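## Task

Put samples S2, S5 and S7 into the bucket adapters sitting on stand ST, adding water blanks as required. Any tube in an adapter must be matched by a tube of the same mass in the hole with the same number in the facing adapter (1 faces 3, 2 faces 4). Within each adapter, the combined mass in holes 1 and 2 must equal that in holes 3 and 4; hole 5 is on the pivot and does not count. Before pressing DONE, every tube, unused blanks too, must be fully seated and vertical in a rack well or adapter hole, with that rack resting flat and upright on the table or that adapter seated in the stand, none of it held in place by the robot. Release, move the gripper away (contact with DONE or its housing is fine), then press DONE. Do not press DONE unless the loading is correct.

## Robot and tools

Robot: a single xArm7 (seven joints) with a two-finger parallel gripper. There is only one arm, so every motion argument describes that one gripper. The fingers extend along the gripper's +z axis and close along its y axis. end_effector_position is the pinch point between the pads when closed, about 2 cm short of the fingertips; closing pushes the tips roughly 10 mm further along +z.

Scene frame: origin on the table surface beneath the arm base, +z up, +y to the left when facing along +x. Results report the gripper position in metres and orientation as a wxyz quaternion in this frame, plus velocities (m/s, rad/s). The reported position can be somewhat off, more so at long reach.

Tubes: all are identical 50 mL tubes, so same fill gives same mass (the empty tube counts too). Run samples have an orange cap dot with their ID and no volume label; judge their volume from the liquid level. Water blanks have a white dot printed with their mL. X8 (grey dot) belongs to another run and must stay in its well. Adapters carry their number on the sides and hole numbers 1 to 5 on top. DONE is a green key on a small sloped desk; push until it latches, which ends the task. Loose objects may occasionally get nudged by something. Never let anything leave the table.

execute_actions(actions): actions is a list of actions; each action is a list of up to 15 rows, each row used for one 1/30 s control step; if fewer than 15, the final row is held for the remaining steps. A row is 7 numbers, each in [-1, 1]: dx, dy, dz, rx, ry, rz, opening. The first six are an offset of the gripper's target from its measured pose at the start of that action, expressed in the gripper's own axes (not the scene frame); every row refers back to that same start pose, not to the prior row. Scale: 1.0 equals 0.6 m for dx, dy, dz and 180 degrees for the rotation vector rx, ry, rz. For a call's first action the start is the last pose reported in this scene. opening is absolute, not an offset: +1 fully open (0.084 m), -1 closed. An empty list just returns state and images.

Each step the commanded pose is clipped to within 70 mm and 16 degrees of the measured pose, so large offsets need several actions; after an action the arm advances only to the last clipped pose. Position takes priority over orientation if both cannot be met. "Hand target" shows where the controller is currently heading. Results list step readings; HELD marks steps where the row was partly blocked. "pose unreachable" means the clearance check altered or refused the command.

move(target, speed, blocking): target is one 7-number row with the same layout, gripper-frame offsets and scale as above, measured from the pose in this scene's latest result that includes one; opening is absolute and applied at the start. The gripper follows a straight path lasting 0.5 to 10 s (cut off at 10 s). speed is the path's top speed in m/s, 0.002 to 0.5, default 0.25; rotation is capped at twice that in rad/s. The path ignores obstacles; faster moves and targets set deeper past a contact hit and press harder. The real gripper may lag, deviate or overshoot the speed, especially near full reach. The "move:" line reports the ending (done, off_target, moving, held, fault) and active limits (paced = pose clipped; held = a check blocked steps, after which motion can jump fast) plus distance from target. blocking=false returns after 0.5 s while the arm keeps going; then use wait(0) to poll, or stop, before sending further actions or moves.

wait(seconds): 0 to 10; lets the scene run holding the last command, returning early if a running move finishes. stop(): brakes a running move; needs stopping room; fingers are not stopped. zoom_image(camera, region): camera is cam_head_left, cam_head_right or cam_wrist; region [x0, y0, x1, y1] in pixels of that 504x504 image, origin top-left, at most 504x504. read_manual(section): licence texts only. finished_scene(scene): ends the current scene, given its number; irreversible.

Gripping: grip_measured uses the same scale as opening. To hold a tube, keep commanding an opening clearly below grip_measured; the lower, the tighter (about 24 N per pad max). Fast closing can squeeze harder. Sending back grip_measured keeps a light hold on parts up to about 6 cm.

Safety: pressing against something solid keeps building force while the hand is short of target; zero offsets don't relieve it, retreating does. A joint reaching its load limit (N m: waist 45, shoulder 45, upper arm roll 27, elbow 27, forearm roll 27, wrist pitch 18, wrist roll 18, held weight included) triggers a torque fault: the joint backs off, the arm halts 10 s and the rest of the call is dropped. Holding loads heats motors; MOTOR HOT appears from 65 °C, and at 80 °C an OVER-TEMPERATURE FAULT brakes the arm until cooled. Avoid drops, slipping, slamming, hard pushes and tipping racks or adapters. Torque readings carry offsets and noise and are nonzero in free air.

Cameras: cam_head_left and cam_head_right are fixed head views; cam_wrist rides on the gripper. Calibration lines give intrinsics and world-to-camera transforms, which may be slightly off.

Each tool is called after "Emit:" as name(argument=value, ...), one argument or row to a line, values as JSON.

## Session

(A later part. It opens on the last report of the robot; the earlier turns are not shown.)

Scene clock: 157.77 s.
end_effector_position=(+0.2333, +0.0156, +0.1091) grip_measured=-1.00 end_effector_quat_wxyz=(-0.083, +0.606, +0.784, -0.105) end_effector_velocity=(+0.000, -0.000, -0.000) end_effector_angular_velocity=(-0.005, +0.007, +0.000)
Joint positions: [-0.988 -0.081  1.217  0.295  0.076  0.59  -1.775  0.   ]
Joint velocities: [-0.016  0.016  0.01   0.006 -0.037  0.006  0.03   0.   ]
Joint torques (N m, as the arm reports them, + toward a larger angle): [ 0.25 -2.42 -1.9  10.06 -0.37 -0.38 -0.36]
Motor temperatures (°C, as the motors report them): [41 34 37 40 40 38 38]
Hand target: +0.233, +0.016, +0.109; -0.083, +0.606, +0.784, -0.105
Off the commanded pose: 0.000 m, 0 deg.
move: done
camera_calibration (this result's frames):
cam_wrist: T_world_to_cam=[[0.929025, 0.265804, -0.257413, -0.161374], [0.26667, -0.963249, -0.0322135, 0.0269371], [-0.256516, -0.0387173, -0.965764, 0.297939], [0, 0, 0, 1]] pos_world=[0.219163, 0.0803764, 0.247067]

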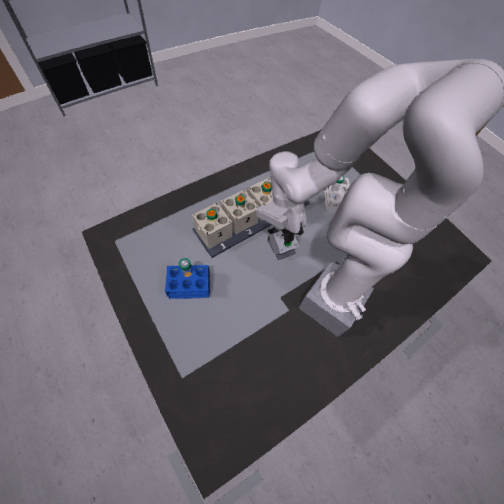

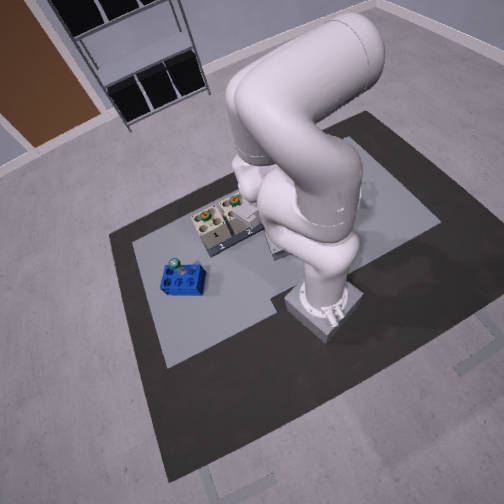

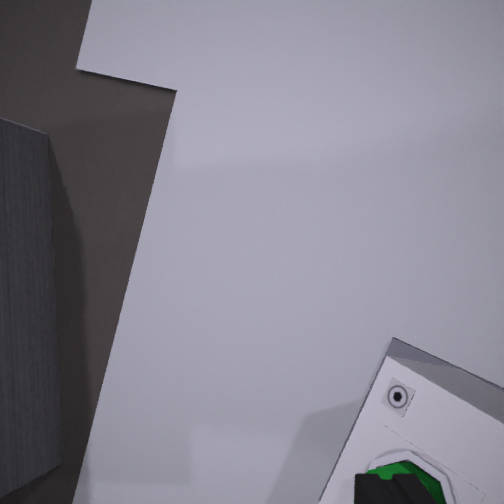

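World down 3 cm: gy +.008, gz +.029.

Emit:
move(
  target=[0,0.013,0.048,0,0,0,-1],
  speed=0.02,
)

Scene clock: 160.80 s.
end_effector_position=(+0.2334, +0.0152, +0.0919) grip_measured=-1.00 end_effector_quat_wxyz=(-0.081, +0.607, +0.784, -0.102) end_effector_velocity=(-0.000, -0.000, -0.000) end_effector_angular_velocity=(+0.000, +0.001, -0.002)
Joint positions: [-1.019  0.126  1.134  0.303 -0.337  0.533 -1.481  0.   ]
Joint velocities: [-0.002  0.001 -0.    -0.001 -0.    -0.     0.001  0.   ]
Joint torques (N m, as the arm reports them, + toward a larger angle): no reading
Motor temperatures (°C, as the motors report them): [41 34 37 39 40 38 38]
move: unfinished (the scene ended)
camera_calibration (this result's frames):
cam_wrist: T_world_to_cam=[[0.930359, 0.266537, -0.251775, -0.166612], [0.26688, -0.963149, -0.0334436, 0.0261196], [-0.251411, -0.0360792, -0.967208, 0.280144], [0, 0, 0, 1]] pos_world=[0.218469, 0.0796725, 0.229883]
The task's run has ended: the event that ends the task has happened. This ends this scene only. If you have not yet called finished_scene for this scene, call it to go on to the next scene.

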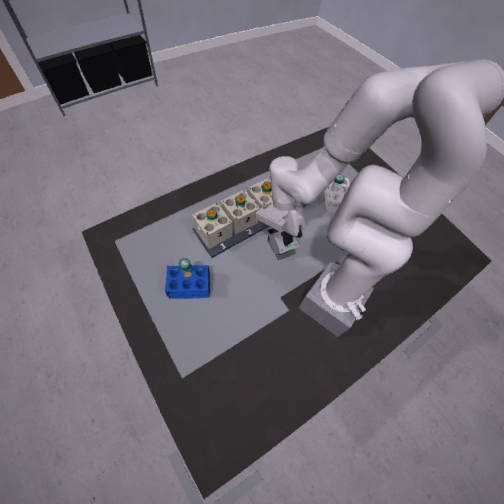

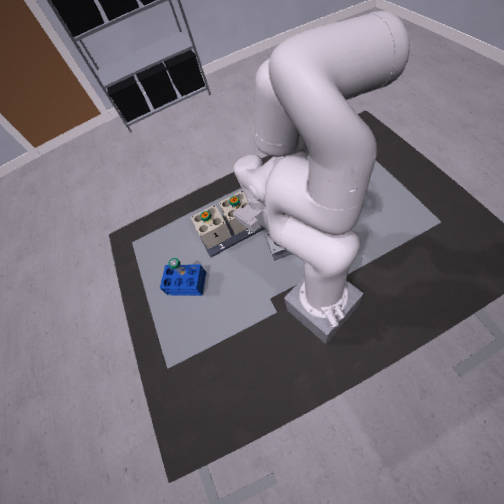

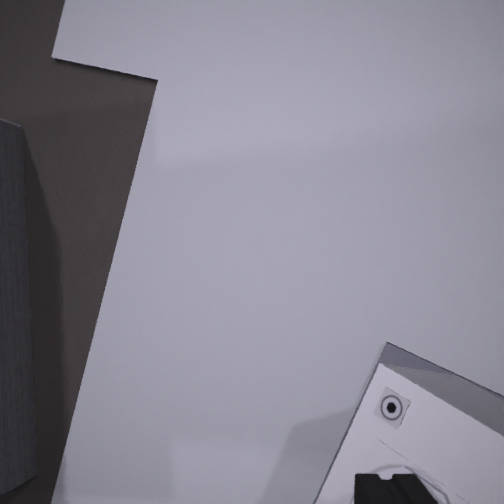

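Emit:
finished_scene(
  scene=1,
)

The scene is finished: the task was done.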